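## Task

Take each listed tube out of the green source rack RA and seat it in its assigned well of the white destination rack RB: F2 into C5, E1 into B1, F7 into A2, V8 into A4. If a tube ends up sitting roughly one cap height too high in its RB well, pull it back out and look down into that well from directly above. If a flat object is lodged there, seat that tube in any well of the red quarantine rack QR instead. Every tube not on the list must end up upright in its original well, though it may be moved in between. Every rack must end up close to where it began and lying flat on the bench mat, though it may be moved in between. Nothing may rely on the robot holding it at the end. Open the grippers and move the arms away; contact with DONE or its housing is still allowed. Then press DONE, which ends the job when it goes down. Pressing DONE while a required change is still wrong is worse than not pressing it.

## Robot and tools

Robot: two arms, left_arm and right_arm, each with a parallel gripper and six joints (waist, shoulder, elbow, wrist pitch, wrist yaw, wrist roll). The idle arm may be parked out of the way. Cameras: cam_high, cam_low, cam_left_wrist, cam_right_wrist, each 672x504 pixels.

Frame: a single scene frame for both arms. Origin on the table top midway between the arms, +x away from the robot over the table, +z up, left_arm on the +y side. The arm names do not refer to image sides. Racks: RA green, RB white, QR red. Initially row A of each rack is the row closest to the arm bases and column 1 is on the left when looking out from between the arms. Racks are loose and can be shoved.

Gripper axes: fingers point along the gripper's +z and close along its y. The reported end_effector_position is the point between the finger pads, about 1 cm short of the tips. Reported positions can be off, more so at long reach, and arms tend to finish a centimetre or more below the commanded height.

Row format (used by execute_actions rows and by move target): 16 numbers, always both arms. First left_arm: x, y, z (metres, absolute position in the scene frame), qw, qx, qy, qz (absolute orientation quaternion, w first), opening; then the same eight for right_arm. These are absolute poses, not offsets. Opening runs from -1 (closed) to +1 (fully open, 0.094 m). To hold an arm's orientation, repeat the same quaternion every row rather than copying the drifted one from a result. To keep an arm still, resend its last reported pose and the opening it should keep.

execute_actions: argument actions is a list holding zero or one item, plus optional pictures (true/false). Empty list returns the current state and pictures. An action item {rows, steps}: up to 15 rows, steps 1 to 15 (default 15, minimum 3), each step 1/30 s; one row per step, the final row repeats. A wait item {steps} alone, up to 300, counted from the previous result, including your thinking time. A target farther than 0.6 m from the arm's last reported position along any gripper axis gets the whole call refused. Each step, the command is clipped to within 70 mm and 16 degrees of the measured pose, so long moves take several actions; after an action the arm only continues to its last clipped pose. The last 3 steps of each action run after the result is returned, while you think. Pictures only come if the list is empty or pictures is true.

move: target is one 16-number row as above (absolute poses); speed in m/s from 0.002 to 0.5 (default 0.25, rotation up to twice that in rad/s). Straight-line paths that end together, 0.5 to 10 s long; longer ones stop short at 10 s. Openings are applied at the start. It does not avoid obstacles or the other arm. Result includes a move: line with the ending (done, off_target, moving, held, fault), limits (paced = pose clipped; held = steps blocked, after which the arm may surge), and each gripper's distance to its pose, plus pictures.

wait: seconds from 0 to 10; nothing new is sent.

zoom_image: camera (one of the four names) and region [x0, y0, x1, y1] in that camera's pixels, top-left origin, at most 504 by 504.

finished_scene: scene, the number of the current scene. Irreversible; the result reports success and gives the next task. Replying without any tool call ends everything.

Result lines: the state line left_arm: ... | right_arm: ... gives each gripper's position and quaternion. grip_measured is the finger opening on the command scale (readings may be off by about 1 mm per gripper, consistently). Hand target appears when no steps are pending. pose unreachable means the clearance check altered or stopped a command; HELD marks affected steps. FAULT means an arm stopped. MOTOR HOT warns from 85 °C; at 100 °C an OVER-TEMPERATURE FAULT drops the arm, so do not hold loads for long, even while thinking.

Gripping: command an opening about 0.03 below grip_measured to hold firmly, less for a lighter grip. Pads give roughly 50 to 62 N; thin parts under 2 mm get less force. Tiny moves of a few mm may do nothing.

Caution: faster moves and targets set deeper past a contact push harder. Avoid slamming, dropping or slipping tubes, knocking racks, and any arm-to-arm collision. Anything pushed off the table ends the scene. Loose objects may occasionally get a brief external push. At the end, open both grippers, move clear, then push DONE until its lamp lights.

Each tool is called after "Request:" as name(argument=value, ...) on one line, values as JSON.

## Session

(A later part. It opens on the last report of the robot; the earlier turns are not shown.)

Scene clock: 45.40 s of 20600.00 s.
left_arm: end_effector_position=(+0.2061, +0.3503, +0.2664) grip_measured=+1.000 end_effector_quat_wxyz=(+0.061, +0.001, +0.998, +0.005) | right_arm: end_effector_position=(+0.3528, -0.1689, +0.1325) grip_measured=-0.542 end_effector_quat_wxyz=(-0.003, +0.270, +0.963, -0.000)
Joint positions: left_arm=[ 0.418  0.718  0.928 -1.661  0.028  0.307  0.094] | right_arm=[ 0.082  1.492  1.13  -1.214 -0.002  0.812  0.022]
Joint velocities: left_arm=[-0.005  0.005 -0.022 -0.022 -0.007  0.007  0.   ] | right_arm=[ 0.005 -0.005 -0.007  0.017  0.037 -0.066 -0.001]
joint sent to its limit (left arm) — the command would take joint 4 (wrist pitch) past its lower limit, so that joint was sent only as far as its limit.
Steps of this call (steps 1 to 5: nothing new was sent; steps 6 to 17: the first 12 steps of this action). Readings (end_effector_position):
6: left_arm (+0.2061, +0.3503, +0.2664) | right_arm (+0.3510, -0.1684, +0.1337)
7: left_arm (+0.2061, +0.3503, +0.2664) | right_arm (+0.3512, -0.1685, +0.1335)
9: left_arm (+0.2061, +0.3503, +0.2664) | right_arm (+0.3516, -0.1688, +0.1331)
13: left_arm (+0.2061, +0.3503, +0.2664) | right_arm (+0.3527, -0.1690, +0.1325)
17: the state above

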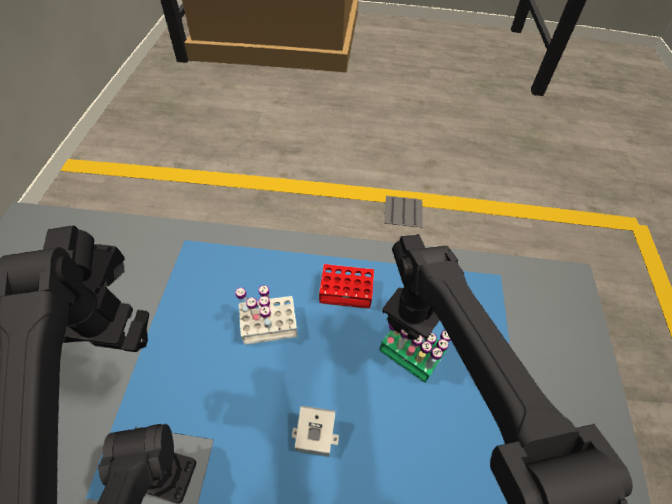

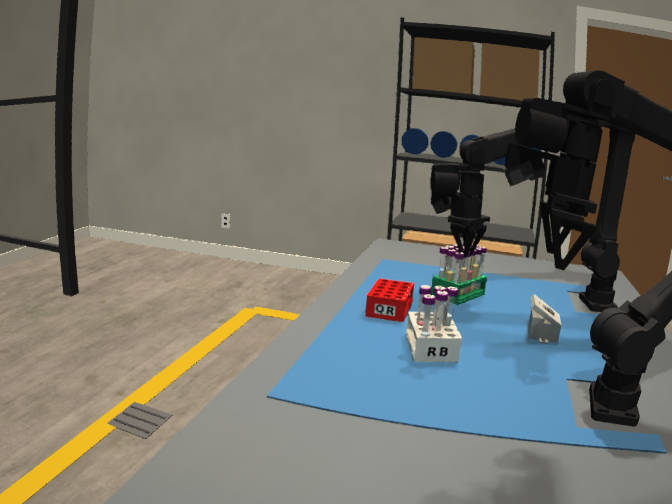

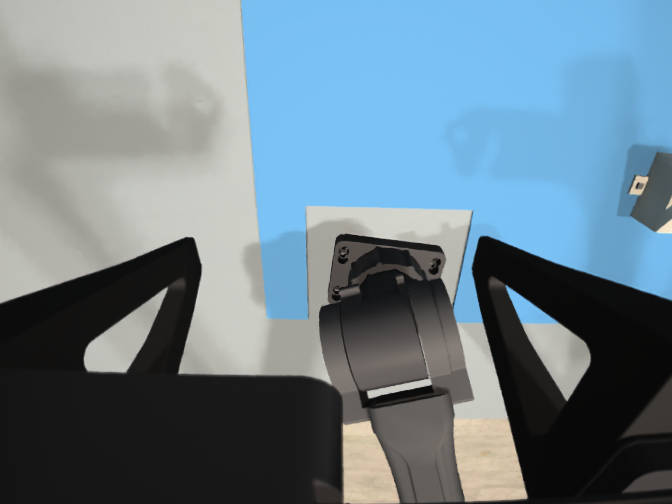

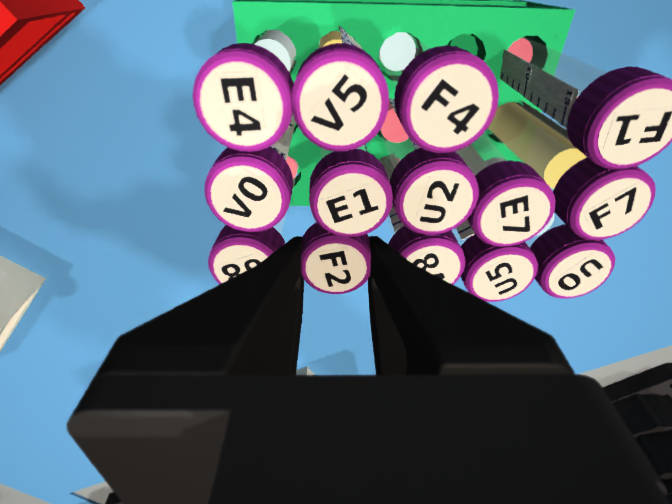

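Request:
execute_actions(actions=[{"rows":[[0.2,0.35,0.27,0.05,0,1,0,1,0.375,-0.166,0.15,0.015,0.267,0.964,0.01,-0.575],[0.2,0.35,0.27,0.05,0,1,0,1,0.375,-0.166,0.157,0.018,0.267,0.964,0.012,-0.575],[0.2,0.35,0.27,0.05,0,1,0,1,0.375,-0.166,0.164,0.021,0.267,0.964,0.014,-0.575],[0.2,0.35,0.27,0.05,0,1,0,1,0.375,-0.166,0.171,0.024,0.267,0.964,0.016,-0.575],[0.2,0.35,0.27,0.05,0,1,0,1,0.375,-0.166,0.177,0.024,0.267,0.964,0.016,-0.575],[0.2,0.35,0.27,0.05,0,1,0,1,0.375,-0.166,0.183,0.024,0.267,0.964,0.016,-0.575],[0.2,0.35,0.27,0.05,0,1,0,1,0.374,-0.166,0.189,0.024,0.267,0.964,0.016,-0.575],[0.2,0.35,0.27,0.05,0,1,0,1,0.374,-0.166,0.195,0.024,0.267,0.964,0.016,-0.575],[0.2,0.35,0.27,0.05,0,1,0,1,0.373,-0.166,0.201,0.024,0.267,0.964,0.016,-0.575],[0.2,0.35,0.27,0.05,0,1,0,1,0.373,-0.166,0.207,0.024,0.267,0.964,0.016,-0.575],[0.2,0.35,0.27,0.05,0,1,0,1,0.372,-0.166,0.213,0.024,0.267,0.964,0.016,-0.575],[0.2,0.35,0.27,0.05,0,1,0,1,0.372,-0.166,0.219,0.024,0.267,0.964,0.016,-0.575],[0.2,0.35,0.27,0.05,0,1,0,1,0.371,-0.166,0.225,0.024,0.267,0.964,0.016,-0.575],[0.2,0.35,0.27,0.05,0,1,0,1,0.371,-0.166,0.231,0.024,0.267,0.964,0.016,-0.575],[0.2,0.35,0.27,0.05,0,1,0,1,0.37,-0.166,0.237,0.024,0.267,0.964,0.016,-0.575]],"steps":15}])

Request:
execute_actions(actions=[{"steps":10}], pictures=true)

Scene clock: 46.07 s of 20600.00 s.
left_arm: end_effector_position=(+0.2061, +0.3503, +0.2664) grip_measured=+1.000 end_effector_quat_wxyz=(+0.061, +0.001, +0.998, +0.005) | right_arm: end_effector_position=(+0.3525, -0.1689, +0.1721) grip_measured=-0.545 end_effector_quat_wxyz=(-0.008, +0.270, +0.963, -0.003)
Joint positions: left_arm=[ 0.418  0.718  0.928 -1.661  0.028  0.307  0.094] | right_arm=[ 0.082  1.467  1.212 -1.333 -0.003  0.811  0.021]
Joint velocities: left_arm=[-0.005 -0.015 -0.007  0.002  0.081  0.095  0.   ] | right_arm=[-0.005 -0.2    0.339 -0.462  0.022  0.022 -0.001]
Off your previous action's commanded pose (left_arm): 0.007 m, 1 deg at its last step (step 3 of this call).
Off your previous action's commanded pose (right_arm): 0.026 m, 2 deg at its last step (step 3 of this call).
joint sent to its limit (left arm) — the command would take joint 4 (wrist pitch) past its lower limit, so that joint was sent only as far as its limit.
Steps of this call (steps 1 to 3: the last 3 steps of your previous action; steps 4 to 8: nothing new was sent; steps 9 to 20: the first 12 steps of this action). Readings (end_effector_position):
9: left_arm (+0.2061, +0.3503, +0.2664) | right_arm (+0.3528, -0.1689, +0.1325)
10: left_arm (+0.2061, +0.3503, +0.2664) | right_arm (+0.3528, -0.1689, +0.1329)
12: left_arm (+0.2061, +0.3503, +0.2664) | right_arm (+0.3520, -0.1691, +0.1348)
16: left_arm (+0.2061, +0.3503, +0.2664) | right_arm (+0.3526, -0.1688, +0.1480)
20: the state above

Scene clock: 46.40 s of 20600.00 s.
left_arm: end_effector_position=(+0.2061, +0.3503, +0.2664) grip_measured=+1.000 end_effector_quat_wxyz=(+0.061, +0.001, +0.998, +0.005) | right_arm: end_effector_position=(+0.3550, -0.1682, +0.2173) grip_measured=-0.545 end_effector_quat_wxyz=(+0.010, +0.270, +0.963, +0.007)
Joint positions: left_arm=[ 0.418  0.718  0.928 -1.661  0.028  0.307  0.094] | right_arm=[ 0.082  1.424  1.287 -1.41  -0.003  0.811  0.021]
Joint velocities: left_arm=[-0.005 -0.015 -0.017 -0.002  0.022 -0.066  0.   ] | right_arm=[-0.015 -0.015 -0.012 -0.037  0.007 -0.066  0.   ]
Hand target (left_arm): +0.201, +0.350, +0.269; +0.062, -0.000, +0.998, +0.004
Hand target (right_arm): +0.366, -0.167, +0.236; +0.025, +0.267, +0.963, +0.017
Off the commanded pose (left_arm): 0.007 m, 1 deg.
Off the commanded pose (right_arm): 0.025 m, 2 deg.
joint sent to its limit (left arm) — the command would take joint 4 (wrist pitch) past its lower limit, so that joint was sent only as far as its limit.
Kept back: nothing.
Steps of this call (steps 1 to 3: the last 3 steps of your previous action; steps 4 to 10: nothing new was sent). Readings (end_effector_position):
1: left_arm (+0.2061, +0.3503, +0.2664) | right_arm (+0.3526, -0.1688, +0.1793)
2: left_arm (+0.2061, +0.3503, +0.2664) | right_arm (+0.3528, -0.1688, +0.1866)
4: left_arm (+0.2061, +0.3503, +0.2664) | right_arm (+0.3535, -0.1686, +0.2008)
8: left_arm (+0.2061, +0.3503, +0.2664) | right_arm (+0.3557, -0.1680, +0.2167)
10: the state above

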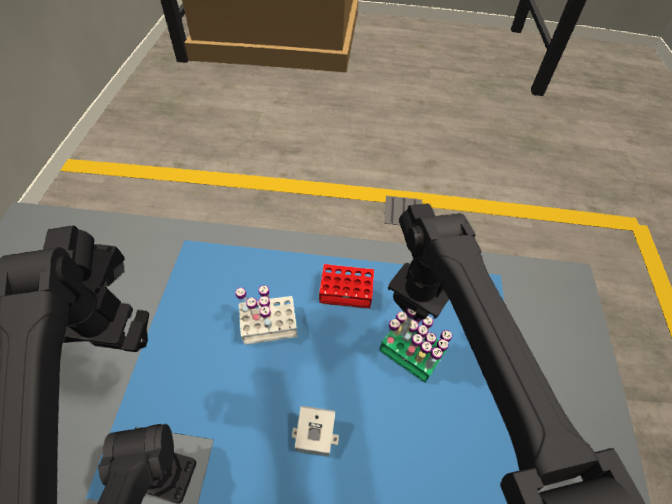

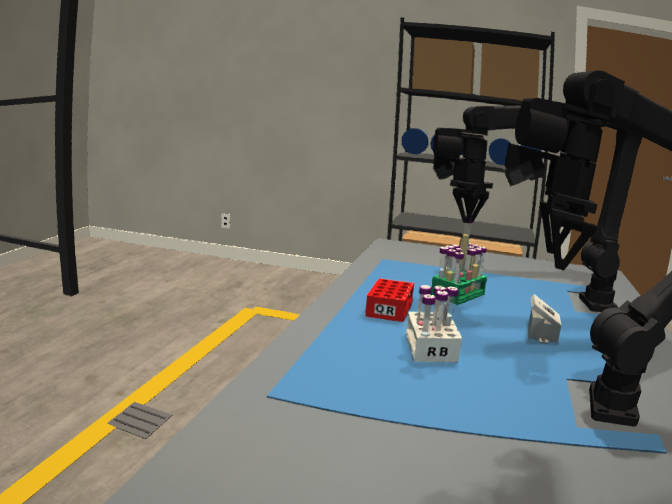

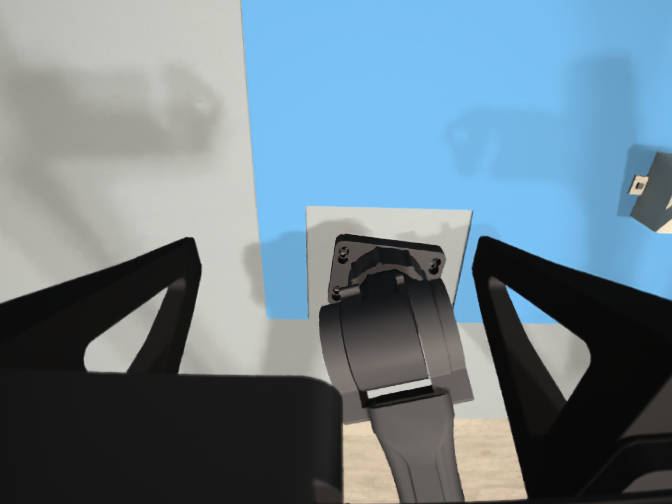

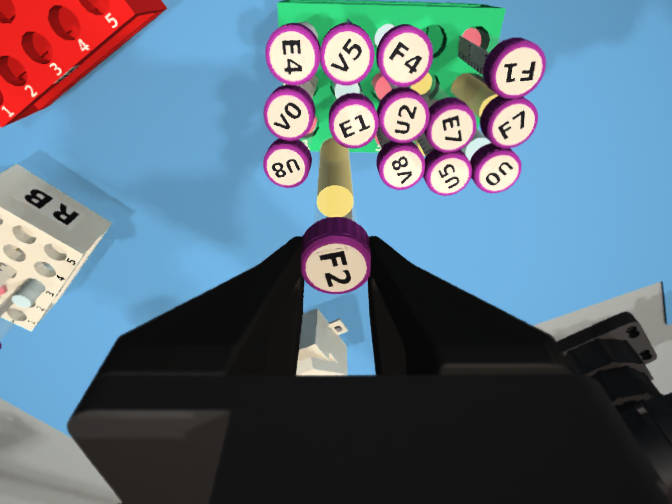

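Request:
move(target=[0.2,0.35,0.27,0.05,0,1,0,1,0.31,-0.135,0.235,0,0.267,0.964,0,-0.575], speed=0.1)

Request:
move(target=[0.2,0.35,0.27,0.05,0,1,0,1,0.44,0.085,0.235,0,-0.12,0.993,0,-0.575], speed=0.2)

Scene clock: 47.57 s of 20600.00 s.
left_arm: end_effector_position=(+0.2061, +0.3503, +0.2664) grip_measured=+1.000 end_effector_quat_wxyz=(+0.061, +0.001, +0.998, +0.005) | right_arm: end_effector_position=(+0.3166, -0.1326, +0.2346) grip_measured=-0.545 end_effector_quat_wxyz=(+0.003, +0.260, +0.966, +0.004)
Joint positions: left_arm=[ 0.418  0.718  0.928 -1.661  0.028  0.307  0.094] | right_arm=[ 0.195  1.363  1.272 -1.47  -0.003  0.903  0.021]
Joint velocities: left_arm=[-0.015 -0.005  0.002 -0.002  0.022 -0.022  0.   ] | right_arm=[ 0.005 -0.015 -0.002 -0.017 -0.007 -0.037  0.   ]
Hand target (left_arm): +0.201, +0.350, +0.269; +0.062, -0.000, +0.998, +0.004
Hand target (right_arm): +0.311, -0.135, +0.235; -0.000, +0.267, +0.964, +0.000
Off the commanded pose (left_arm): 0.007 m, 1 deg.
Off the commanded pose (right_arm): 0.007 m, 1 deg.
joint sent to its limit (left arm) — the command would take joint 4 (wrist pitch) past its lower limit, so that joint was sent only as far as its limit.
Kept back: nothing.
move: done

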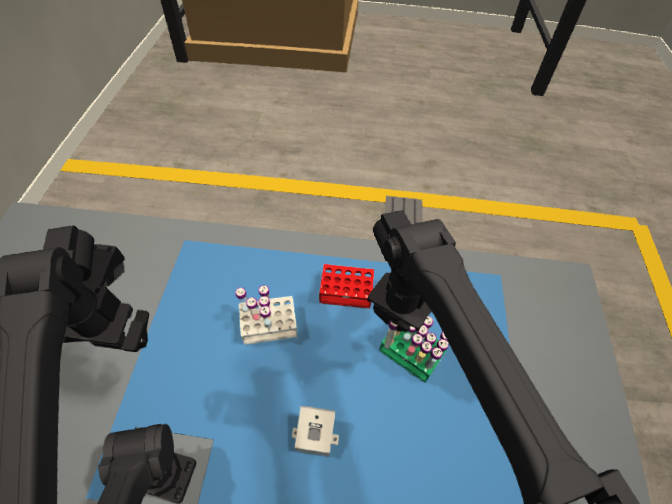

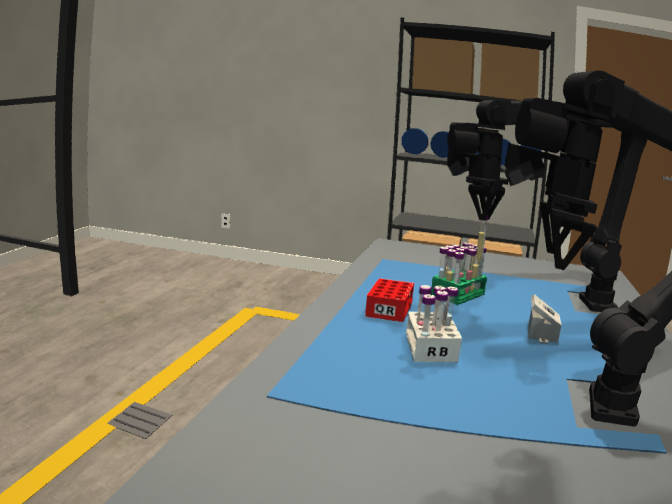

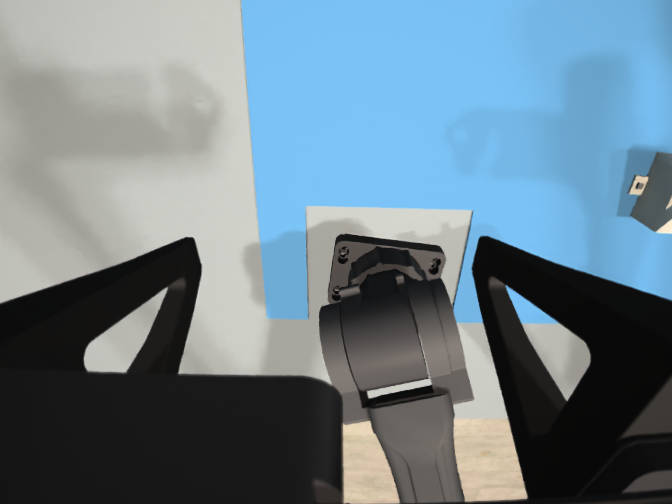

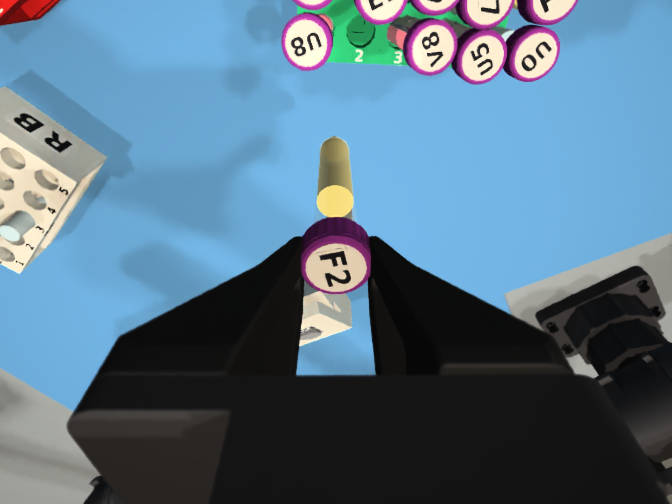

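Scene clock: 49.97 s of 20600.00 s.
left_arm: end_effector_position=(+0.2061, +0.3503, +0.2664) grip_measured=+1.000 end_effector_quat_wxyz=(+0.061, +0.001, +0.998, +0.005) | right_arm: end_effector_position=(+0.4331, +0.0728, +0.2223) grip_measured=-0.545 end_effector_quat_wxyz=(-0.016, -0.111, +0.994, -0.008)
Joint positions: left_arm=[ 0.418  0.718  0.928 -1.661  0.028  0.307  0.094] | right_arm=[ 0.446  1.942  1.966 -1.631 -0.003  0.407  0.021]
Joint velocities: left_arm=[-0.015 -0.015  0.012 -0.002 -0.007 -0.007  0.   ] | right_arm=[-0.015  0.005  0.012 -0.012  0.022  0.022  0.001]
Hand target (left_arm): +0.201, +0.350, +0.269; +0.062, -0.000, +0.998, +0.004
Hand target (right_arm): +0.443, +0.082, +0.238; +0.000, -0.120, +0.993, +0.001
Off the commanded pose (left_arm): 0.007 m, 1 deg.
Off the commanded pose (right_arm): 0.019 m, 2 deg.
joint sent to its limit (left arm) — the command would take joint 4 (wrist pitch) past its lower limit, so that joint was sent only as far as its limit.
Kept back: nothing.
move: off_target (right_arm)

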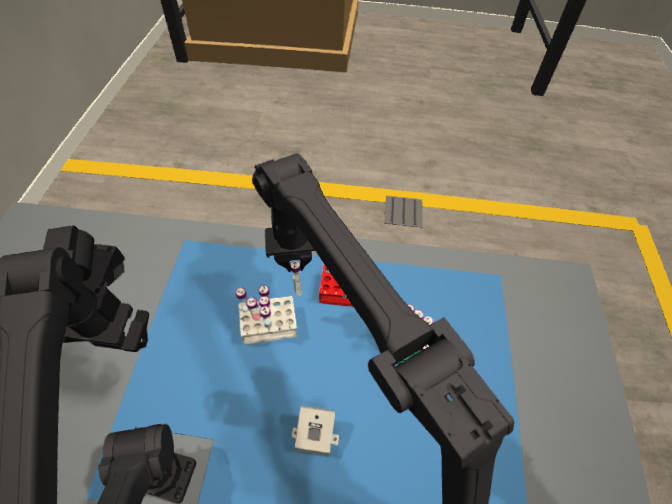

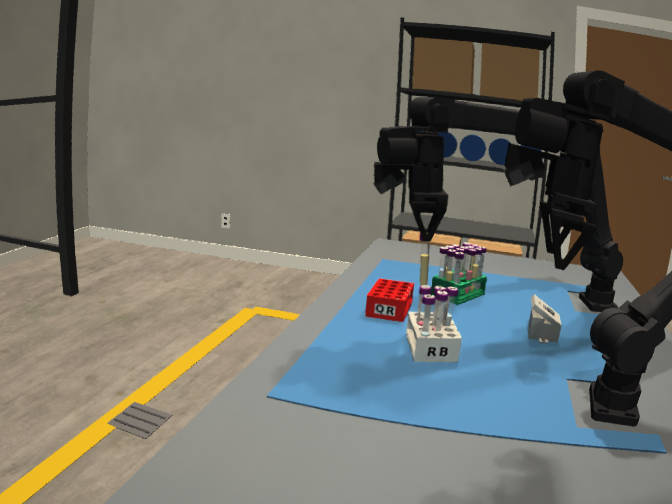

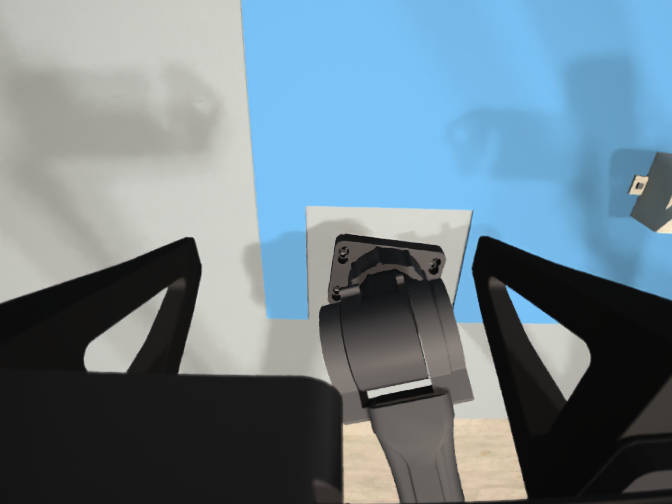

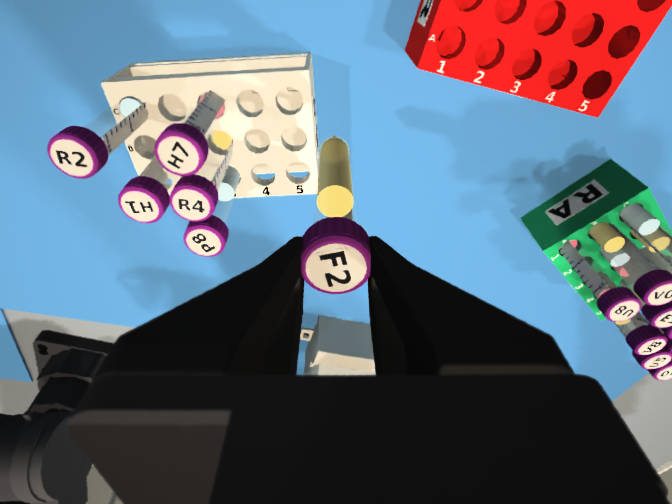

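Request:
move(target=[0.2,0.35,0.27,0.05,0,1,0,1,0.442,0.108,0.2,0,-0.12,0.993,0,-0.575], speed=0.07)

Scene clock: 51.23 s of 20600.00 s.
left_arm: end_effector_position=(+0.2061, +0.3503, +0.2664) grip_measured=+1.000 end_effector_quat_wxyz=(+0.061, +0.001, +0.998, +0.005) | right_arm: end_effector_position=(+0.4337, +0.0988, +0.1950) grip_measured=-0.545 end_effector_quat_wxyz=(-0.015, -0.125, +0.992, -0.007)
Joint positions: left_arm=[ 0.418  0.718  0.928 -1.661  0.028  0.307  0.094] | right_arm=[ 0.48   1.989  1.968 -1.582 -0.003  0.412  0.021]
Joint velocities: left_arm=[-0.005  0.015  0.017  0.007 -0.022  0.051  0.   ] | right_arm=[-0.005  0.005  0.012 -0.007  0.066 -0.081 -0.   ]
Hand target (left_arm): +0.201, +0.350, +0.269; +0.062, -0.000, +0.998, +0.004
Hand target (right_arm): +0.442, +0.108, +0.201; +0.000, -0.120, +0.993, +0.001
Off the commanded pose (left_arm): 0.007 m, 1 deg.
Off the commanded pose (right_arm): 0.013 m, 2 deg.
joint sent to its limit (left arm) — the command would take joint 4 (wrist pitch) past its lower limit, so that joint was sent only as far as its limit.
Kept back: nothing.
move: off_target (right_arm)

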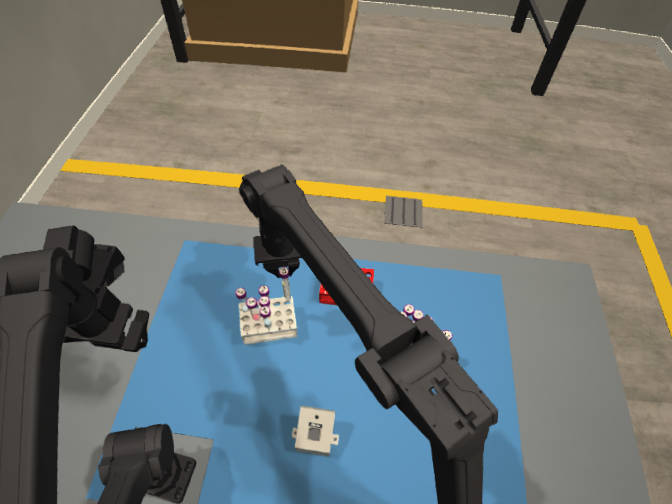

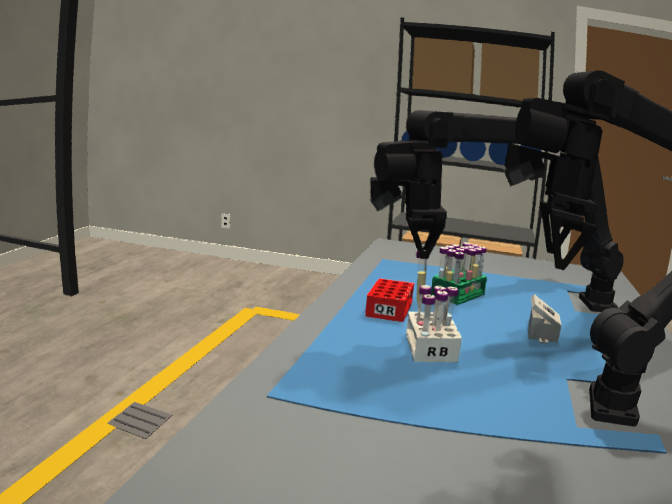

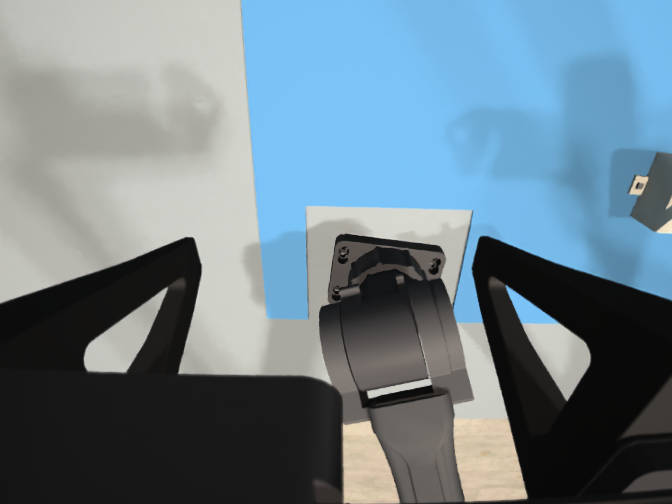

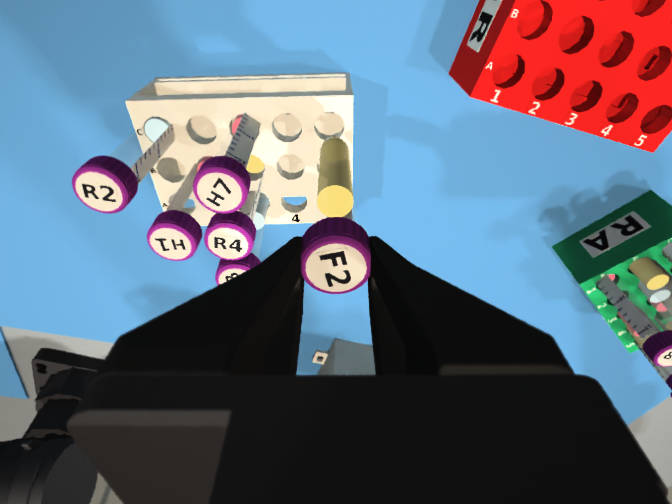

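Request:
execute_actions(actions=[{"rows":[[0.2,0.35,0.27,0.05,0,1,0,1,0.4455,0.111,0.197,0.008,-0.12,0.993,0.0045,-0.575],[0.2,0.35,0.27,0.05,0,1,0,1,0.4455,0.111,0.193,0.008,-0.12,0.993,0.0045,-0.575]],"steps":15}], pictures=true)

Request:
zoom_image(camera="cam_right_wrist", region=[250,80,410,220])

Scene clock: 51.77 s of 20600.00 s.
left_arm: end_effector_position=(+0.2061, +0.3503, +0.2664) grip_measured=+1.000 end_effector_quat_wxyz=(+0.061, +0.001, +0.998, +0.005) | right_arm: end_effector_position=(+0.4407, +0.1043, +0.1949) grip_measured=-0.545 end_effector_quat_wxyz=(+0.001, -0.125, +0.992, +0.002)
Joint positions: left_arm=[ 0.418  0.718  0.928 -1.661  0.028  0.307  0.094] | right_arm=[ 0.48   1.989  1.968 -1.545 -0.003  0.413  0.021]
Joint velocities: left_arm=[-0.005  0.005  0.007  0.022  0.051 -0.007  0.   ] | right_arm=[ 0.005 -0.015 -0.007  0.012 -0.11   0.022  0.   ]
joint sent to its limit (left arm) — the command would take joint 4 (wrist pitch) past its lower limit, so that joint was sent only as far as its limit.
Steps of this call (steps 1 to 4: nothing new was sent; steps 5 to 16: the first 12 steps of this action). Readings (end_effector_position):
5: left_arm (+0.2061, +0.3503, +0.2664) | right_arm (+0.4344, +0.0994, +0.1950)
6: left_arm (+0.2061, +0.3503, +0.2664) | right_arm (+0.4362, +0.1008, +0.1950)
8: left_arm (+0.2061, +0.3503, +0.2664) | right_arm (+0.4393, +0.1032, +0.1949)
12: left_arm (+0.2061, +0.3503, +0.2664) | right_arm (+0.4406, +0.1043, +0.1949)
16: the state above

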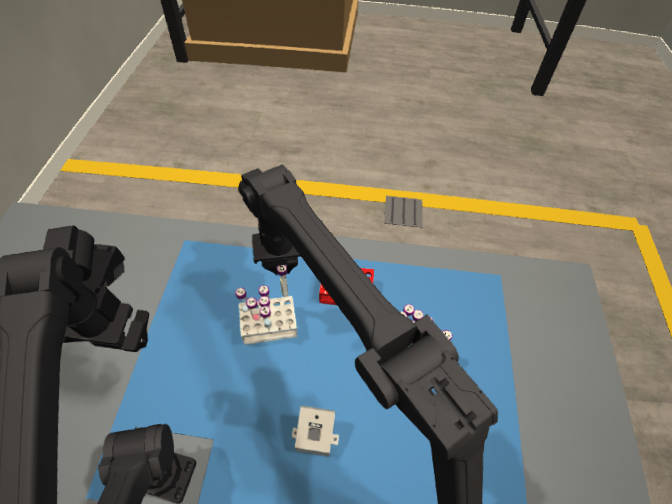

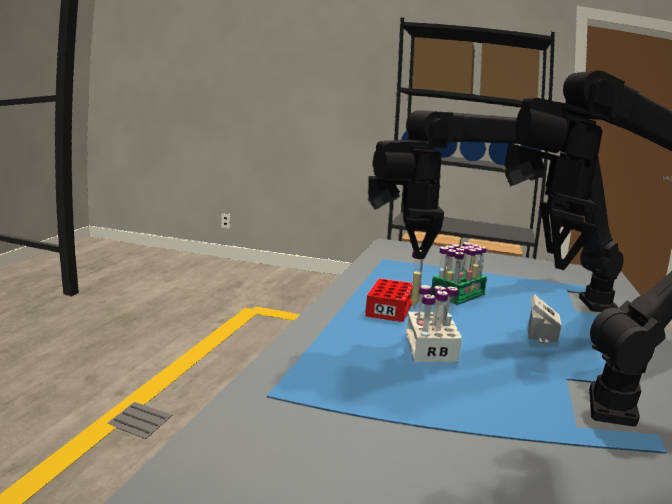

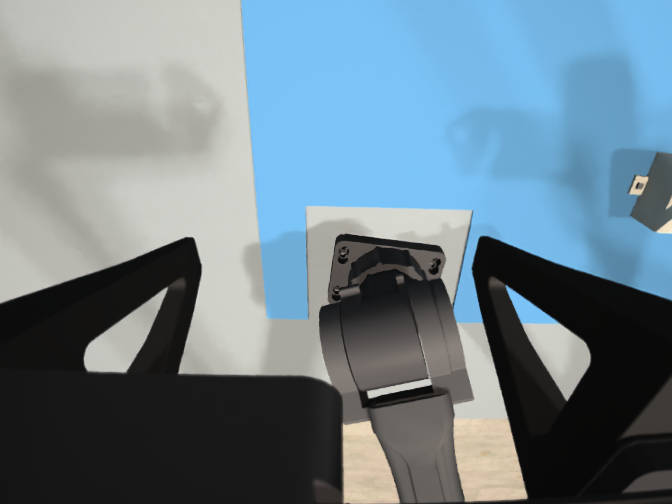

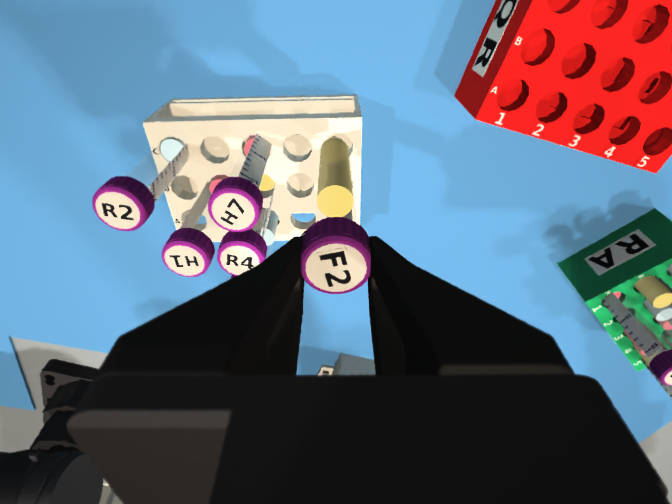

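Region (250, 80, 410, 220) of cam_right_wrist's 672x504 image, scaled by 3.150, with more detail than that image has; it fills the top 441 rows of this view, and the rest is white.

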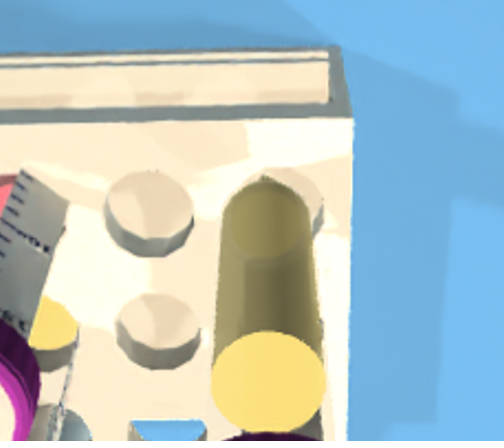

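Request:
execute_actions(actions=[{"rows":[[0.2,0.35,0.27,0.05,0,1,0,1,0.439,0.106,0.188,0,-0.12,0.993,0,-0.575],[0.2,0.35,0.27,0.05,0,1,0,1,0.435,0.103,0.184,-0.005,-0.12,0.993,-0.003,-0.575],[0.2,0.35,0.27,0.05,0,1,0,1,0.433,0.1015,0.18,-0.005,-0.12,0.993,-0.003,-0.575]],"steps":15}], pictures=true)

Request:
zoom_image(camera="cam_right_wrist", region=[250,80,410,220])

Scene clock: 52.33 s of 20600.00 s.
left_arm: end_effector_position=(+0.2061, +0.3503, +0.2664) grip_measured=+1.000 end_effector_quat_wxyz=(+0.061, +0.001, +0.998, +0.005) | right_arm: end_effector_position=(+0.4332, +0.0984, +0.1773) grip_measured=-0.545 end_effector_quat_wxyz=(-0.013, -0.124, +0.992, -0.006)
Joint positions: left_arm=[ 0.418  0.718  0.928 -1.661  0.028  0.307  0.094] | right_arm=[ 0.48   1.986  1.916 -1.529 -0.003  0.414  0.021]
Joint velocities: left_arm=[-0.005 -0.015 -0.012  0.002  0.022  0.051  0.   ] | right_arm=[-0.005 -0.005  0.022 -0.002 -0.095 -0.007 -0.   ]
Off your previous action's commanded pose (left_arm): 0.007 m, 1 deg at its last step (step 3 of this call).
Off your previous action's commanded pose (right_arm): 0.008 m, 1 deg at its last step (step 3 of this call).
joint sent to its limit (left arm) — the command would take joint 4 (wrist pitch) past its lower limit, so that joint was sent only as far as its limit.
Steps of this call (steps 1 to 3: the last 3 steps of your previous action; steps 4 to 5: nothing new was sent; steps 6 to 17: the first 12 steps of this action). Readings (end_effector_position):
6: left_arm (+0.2061, +0.3503, +0.2664) | right_arm (+0.4406, +0.1043, +0.1946)
7: left_arm (+0.2061, +0.3503, +0.2664) | right_arm (+0.4402, +0.1039, +0.1933)
9: left_arm (+0.2061, +0.3503, +0.2664) | right_arm (+0.4381, +0.1022, +0.1881)
13: left_arm (+0.2061, +0.3503, +0.2664) | right_arm (+0.4331, +0.0984, +0.1778)
17: the state above

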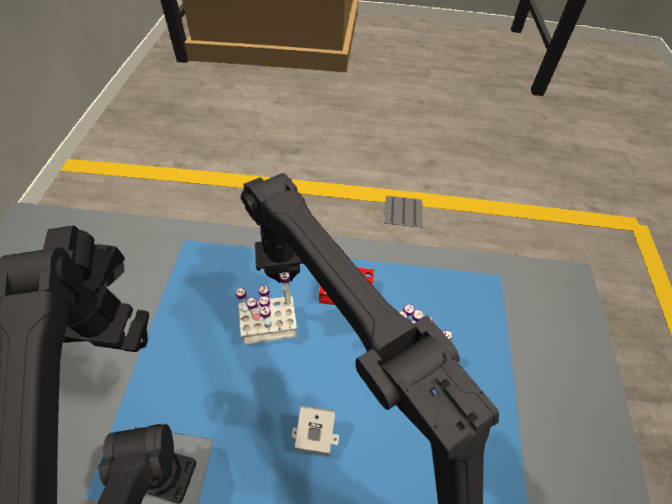

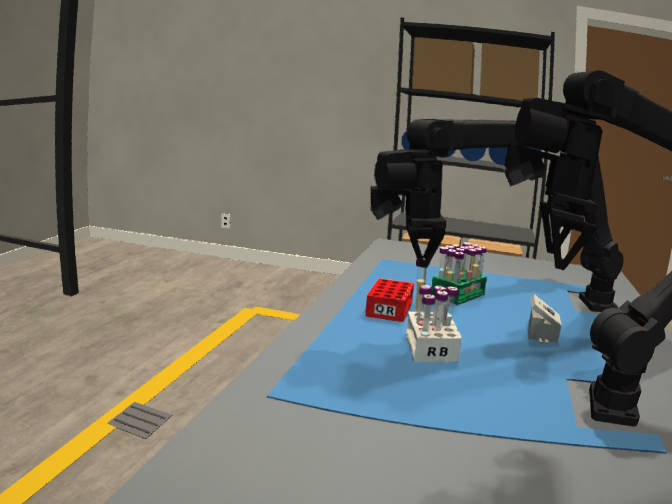

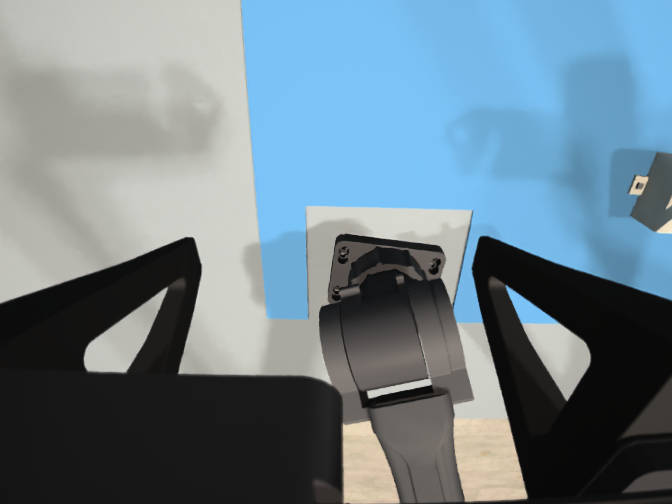

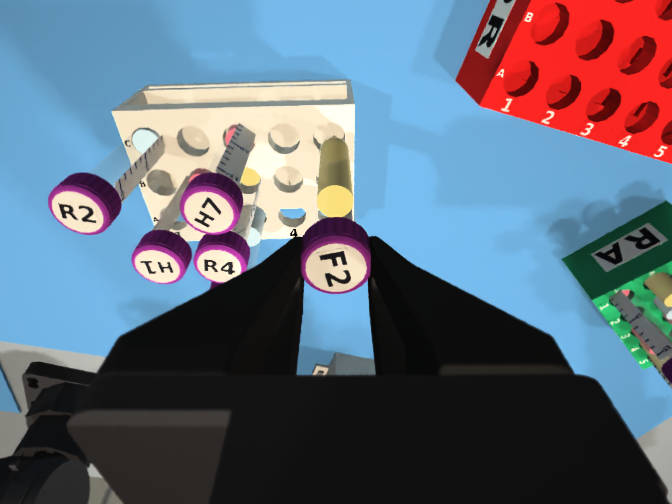

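Region (250, 80, 410, 220) of cam_right_wrist's 672x504 image, scaled by 3.150, with more detail than that image has; it fills the top 441 rows of this view, and the rest is white.

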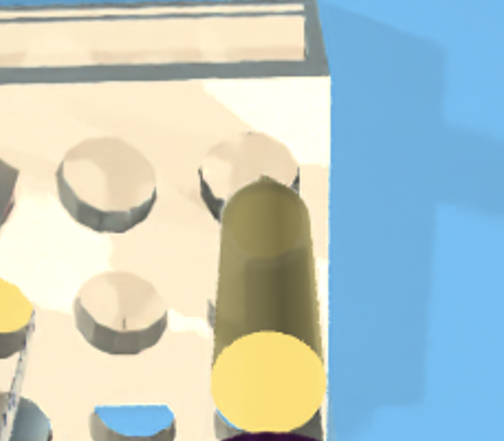

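Request:
execute_actions(actions=[{"rows":[[0.2,0.35,0.27,0.05,0,1,0,1,0.433,0.103,0.177,-0.003,-0.12,0.993,-0.002,-0.575],[0.2,0.35,0.27,0.05,0,1,0,1,0.433,0.104,0.174,-0.002,-0.12,0.993,-0.001,-0.575],[0.2,0.35,0.27,0.05,0,1,0,1,0.433,0.104,0.171,0,-0.12,0.993,0,-0.575],[0.2,0.35,0.27,0.05,0,1,0,1,0.433,0.104,0.168,0,-0.12,0.993,0,-0.575],[0.2,0.35,0.27,0.05,0,1,0,1,0.433,0.104,0.165,0,-0.12,0.993,0,-0.575],[0.2,0.35,0.27,0.05,0,1,0,1,0.433,0.104,0.162,0,-0.12,0.993,0,-0.575],[0.2,0.35,0.27,0.05,0,1,0,1,0.433,0.104,0.159,0,-0.12,0.993,0,-0.575],[0.2,0.35,0.27,0.05,0,1,0,1,0.433,0.104,0.156,0,-0.12,0.993,0,-0.575],[0.2,0.35,0.27,0.05,0,1,0,1,0.433,0.104,0.153,0,-0.12,0.993,0,-0.575],[0.2,0.35,0.27,0.05,0,1,0,1,0.433,0.104,0.15,0,-0.12,0.993,0,-0.575]],"steps":15}])

Request:
execute_actions(actions=[{"steps":6}], pictures=true)

Scene clock: 52.97 s of 20600.00 s.
left_arm: end_effector_position=(+0.2061, +0.3503, +0.2664) grip_measured=+1.000 end_effector_quat_wxyz=(+0.061, +0.001, +0.998, +0.005) | right_arm: end_effector_position=(+0.4337, +0.1006, +0.1530) grip_measured=-0.545 end_effector_quat_wxyz=(-0.005, -0.124, +0.992, -0.001)
Joint positions: left_arm=[ 0.418  0.718  0.928 -1.661  0.028  0.307  0.094] | right_arm=[ 0.483  1.986  1.853 -1.448 -0.003  0.416  0.021]
Joint velocities: left_arm=[ 0.005 -0.005 -0.002 -0.007  0.007  0.022  0.   ] | right_arm=[ 0.005  0.015 -0.11   0.11  -0.022  0.081  0.   ]
Off your previous action's commanded pose (left_arm): 0.007 m, 1 deg at its last step (step 3 of this call).
Off your previous action's commanded pose (right_arm): 0.004 m, 1 deg at its last step (step 3 of this call).
joint sent to its limit (left arm) — the command would take joint 4 (wrist pitch) past its lower limit, so that joint was sent only as far as its limit.
Steps of this call (steps 1 to 3: the last 3 steps of your previous action; steps 4 to 7: nothing new was sent; steps 8 to 19: the first 12 steps of this action). Readings (end_effector_position):
8: left_arm (+0.2061, +0.3503, +0.2664) | right_arm (+0.4335, +0.0987, +0.1770)
9: left_arm (+0.2061, +0.3503, +0.2664) | right_arm (+0.4343, +0.0993, +0.1766)
11: left_arm (+0.2061, +0.3503, +0.2664) | right_arm (+0.4362, +0.1008, +0.1736)
15: left_arm (+0.2061, +0.3503, +0.2664) | right_arm (+0.4353, +0.1001, +0.1621)
19: the state above

Scene clock: 53.17 s of 20600.00 s.
left_arm: end_effector_position=(+0.2061, +0.3503, +0.2664) grip_measured=+1.000 end_effector_quat_wxyz=(+0.061, +0.001, +0.998, +0.005) | right_arm: end_effector_position=(+0.4339, +0.1008, +0.1516) grip_measured=-0.545 end_effector_quat_wxyz=(-0.005, -0.124, +0.992, -0.001)
Joint positions: left_arm=[ 0.418  0.718  0.928 -1.661  0.028  0.307  0.094] | right_arm=[ 0.483  1.986  1.849 -1.442 -0.003  0.417  0.021]
Joint velocities: left_arm=[-0.005 -0.005  0.002  0.012  0.051 -0.037  0.   ] | right_arm=[-0.024  0.005  0.007  0.017 -0.007 -0.066 -0.   ]
Hand target (left_arm): +0.201, +0.350, +0.269; +0.062, -0.000, +0.998, +0.004
Hand target (right_arm): +0.433, +0.104, +0.150; -0.000, -0.120, +0.993, +0.000
Off the commanded pose (left_arm): 0.007 m, 1 deg.
Off the commanded pose (right_arm): 0.004 m, 1 deg.
joint sent to its limit (left arm) — the command would take joint 4 (wrist pitch) past its lower limit, so that joint was sent only as far as its limit.
Kept back: nothing.
Steps of this call (steps 1 to 3: the last 3 steps of your previous action; steps 4 to 6: nothing new was sent). Readings (end_effector_position):
1: left_arm (+0.2061, +0.3503, +0.2664) | right_arm (+0.4335, +0.1005, +0.1520)
2: left_arm (+0.2061, +0.3503, +0.2664) | right_arm (+0.4335, +0.1005, +0.1516)
4: left_arm (+0.2061, +0.3503, +0.2664) | right_arm (+0.4338, +0.1007, +0.1516)
6: the state above

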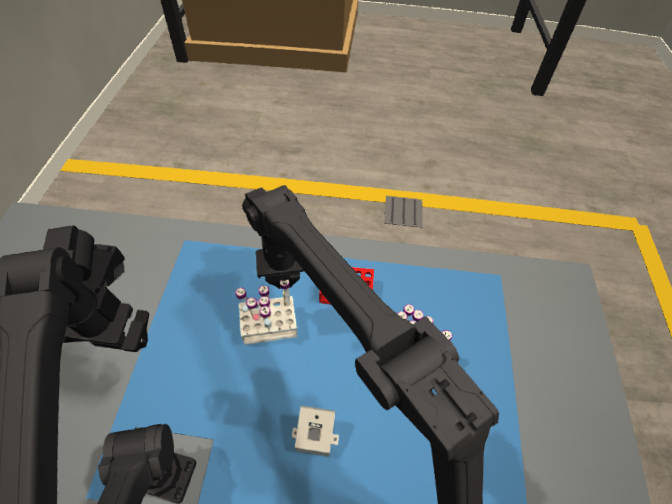

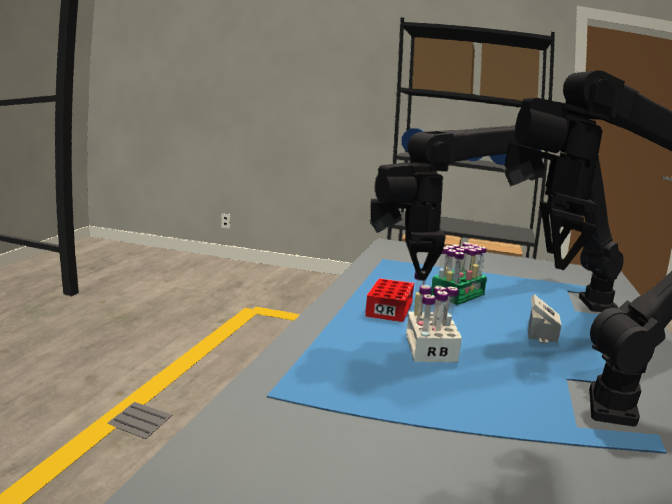

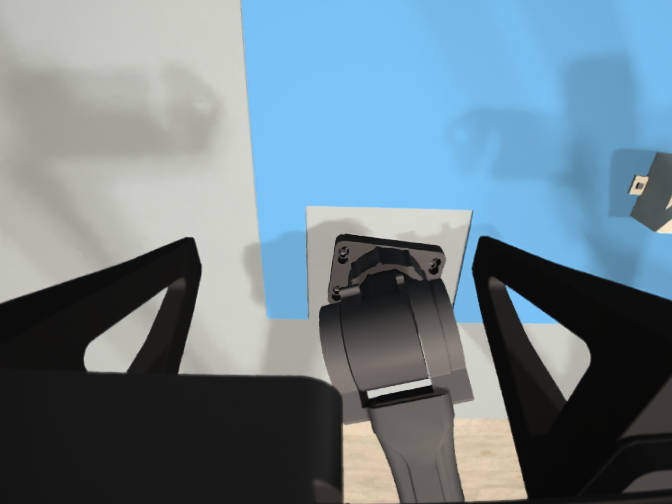

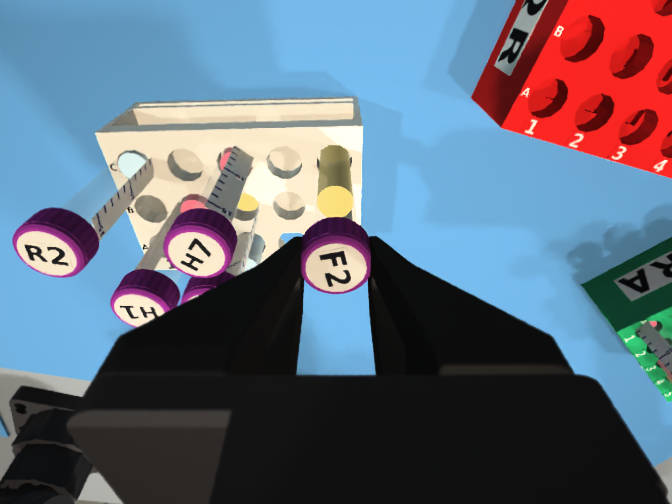

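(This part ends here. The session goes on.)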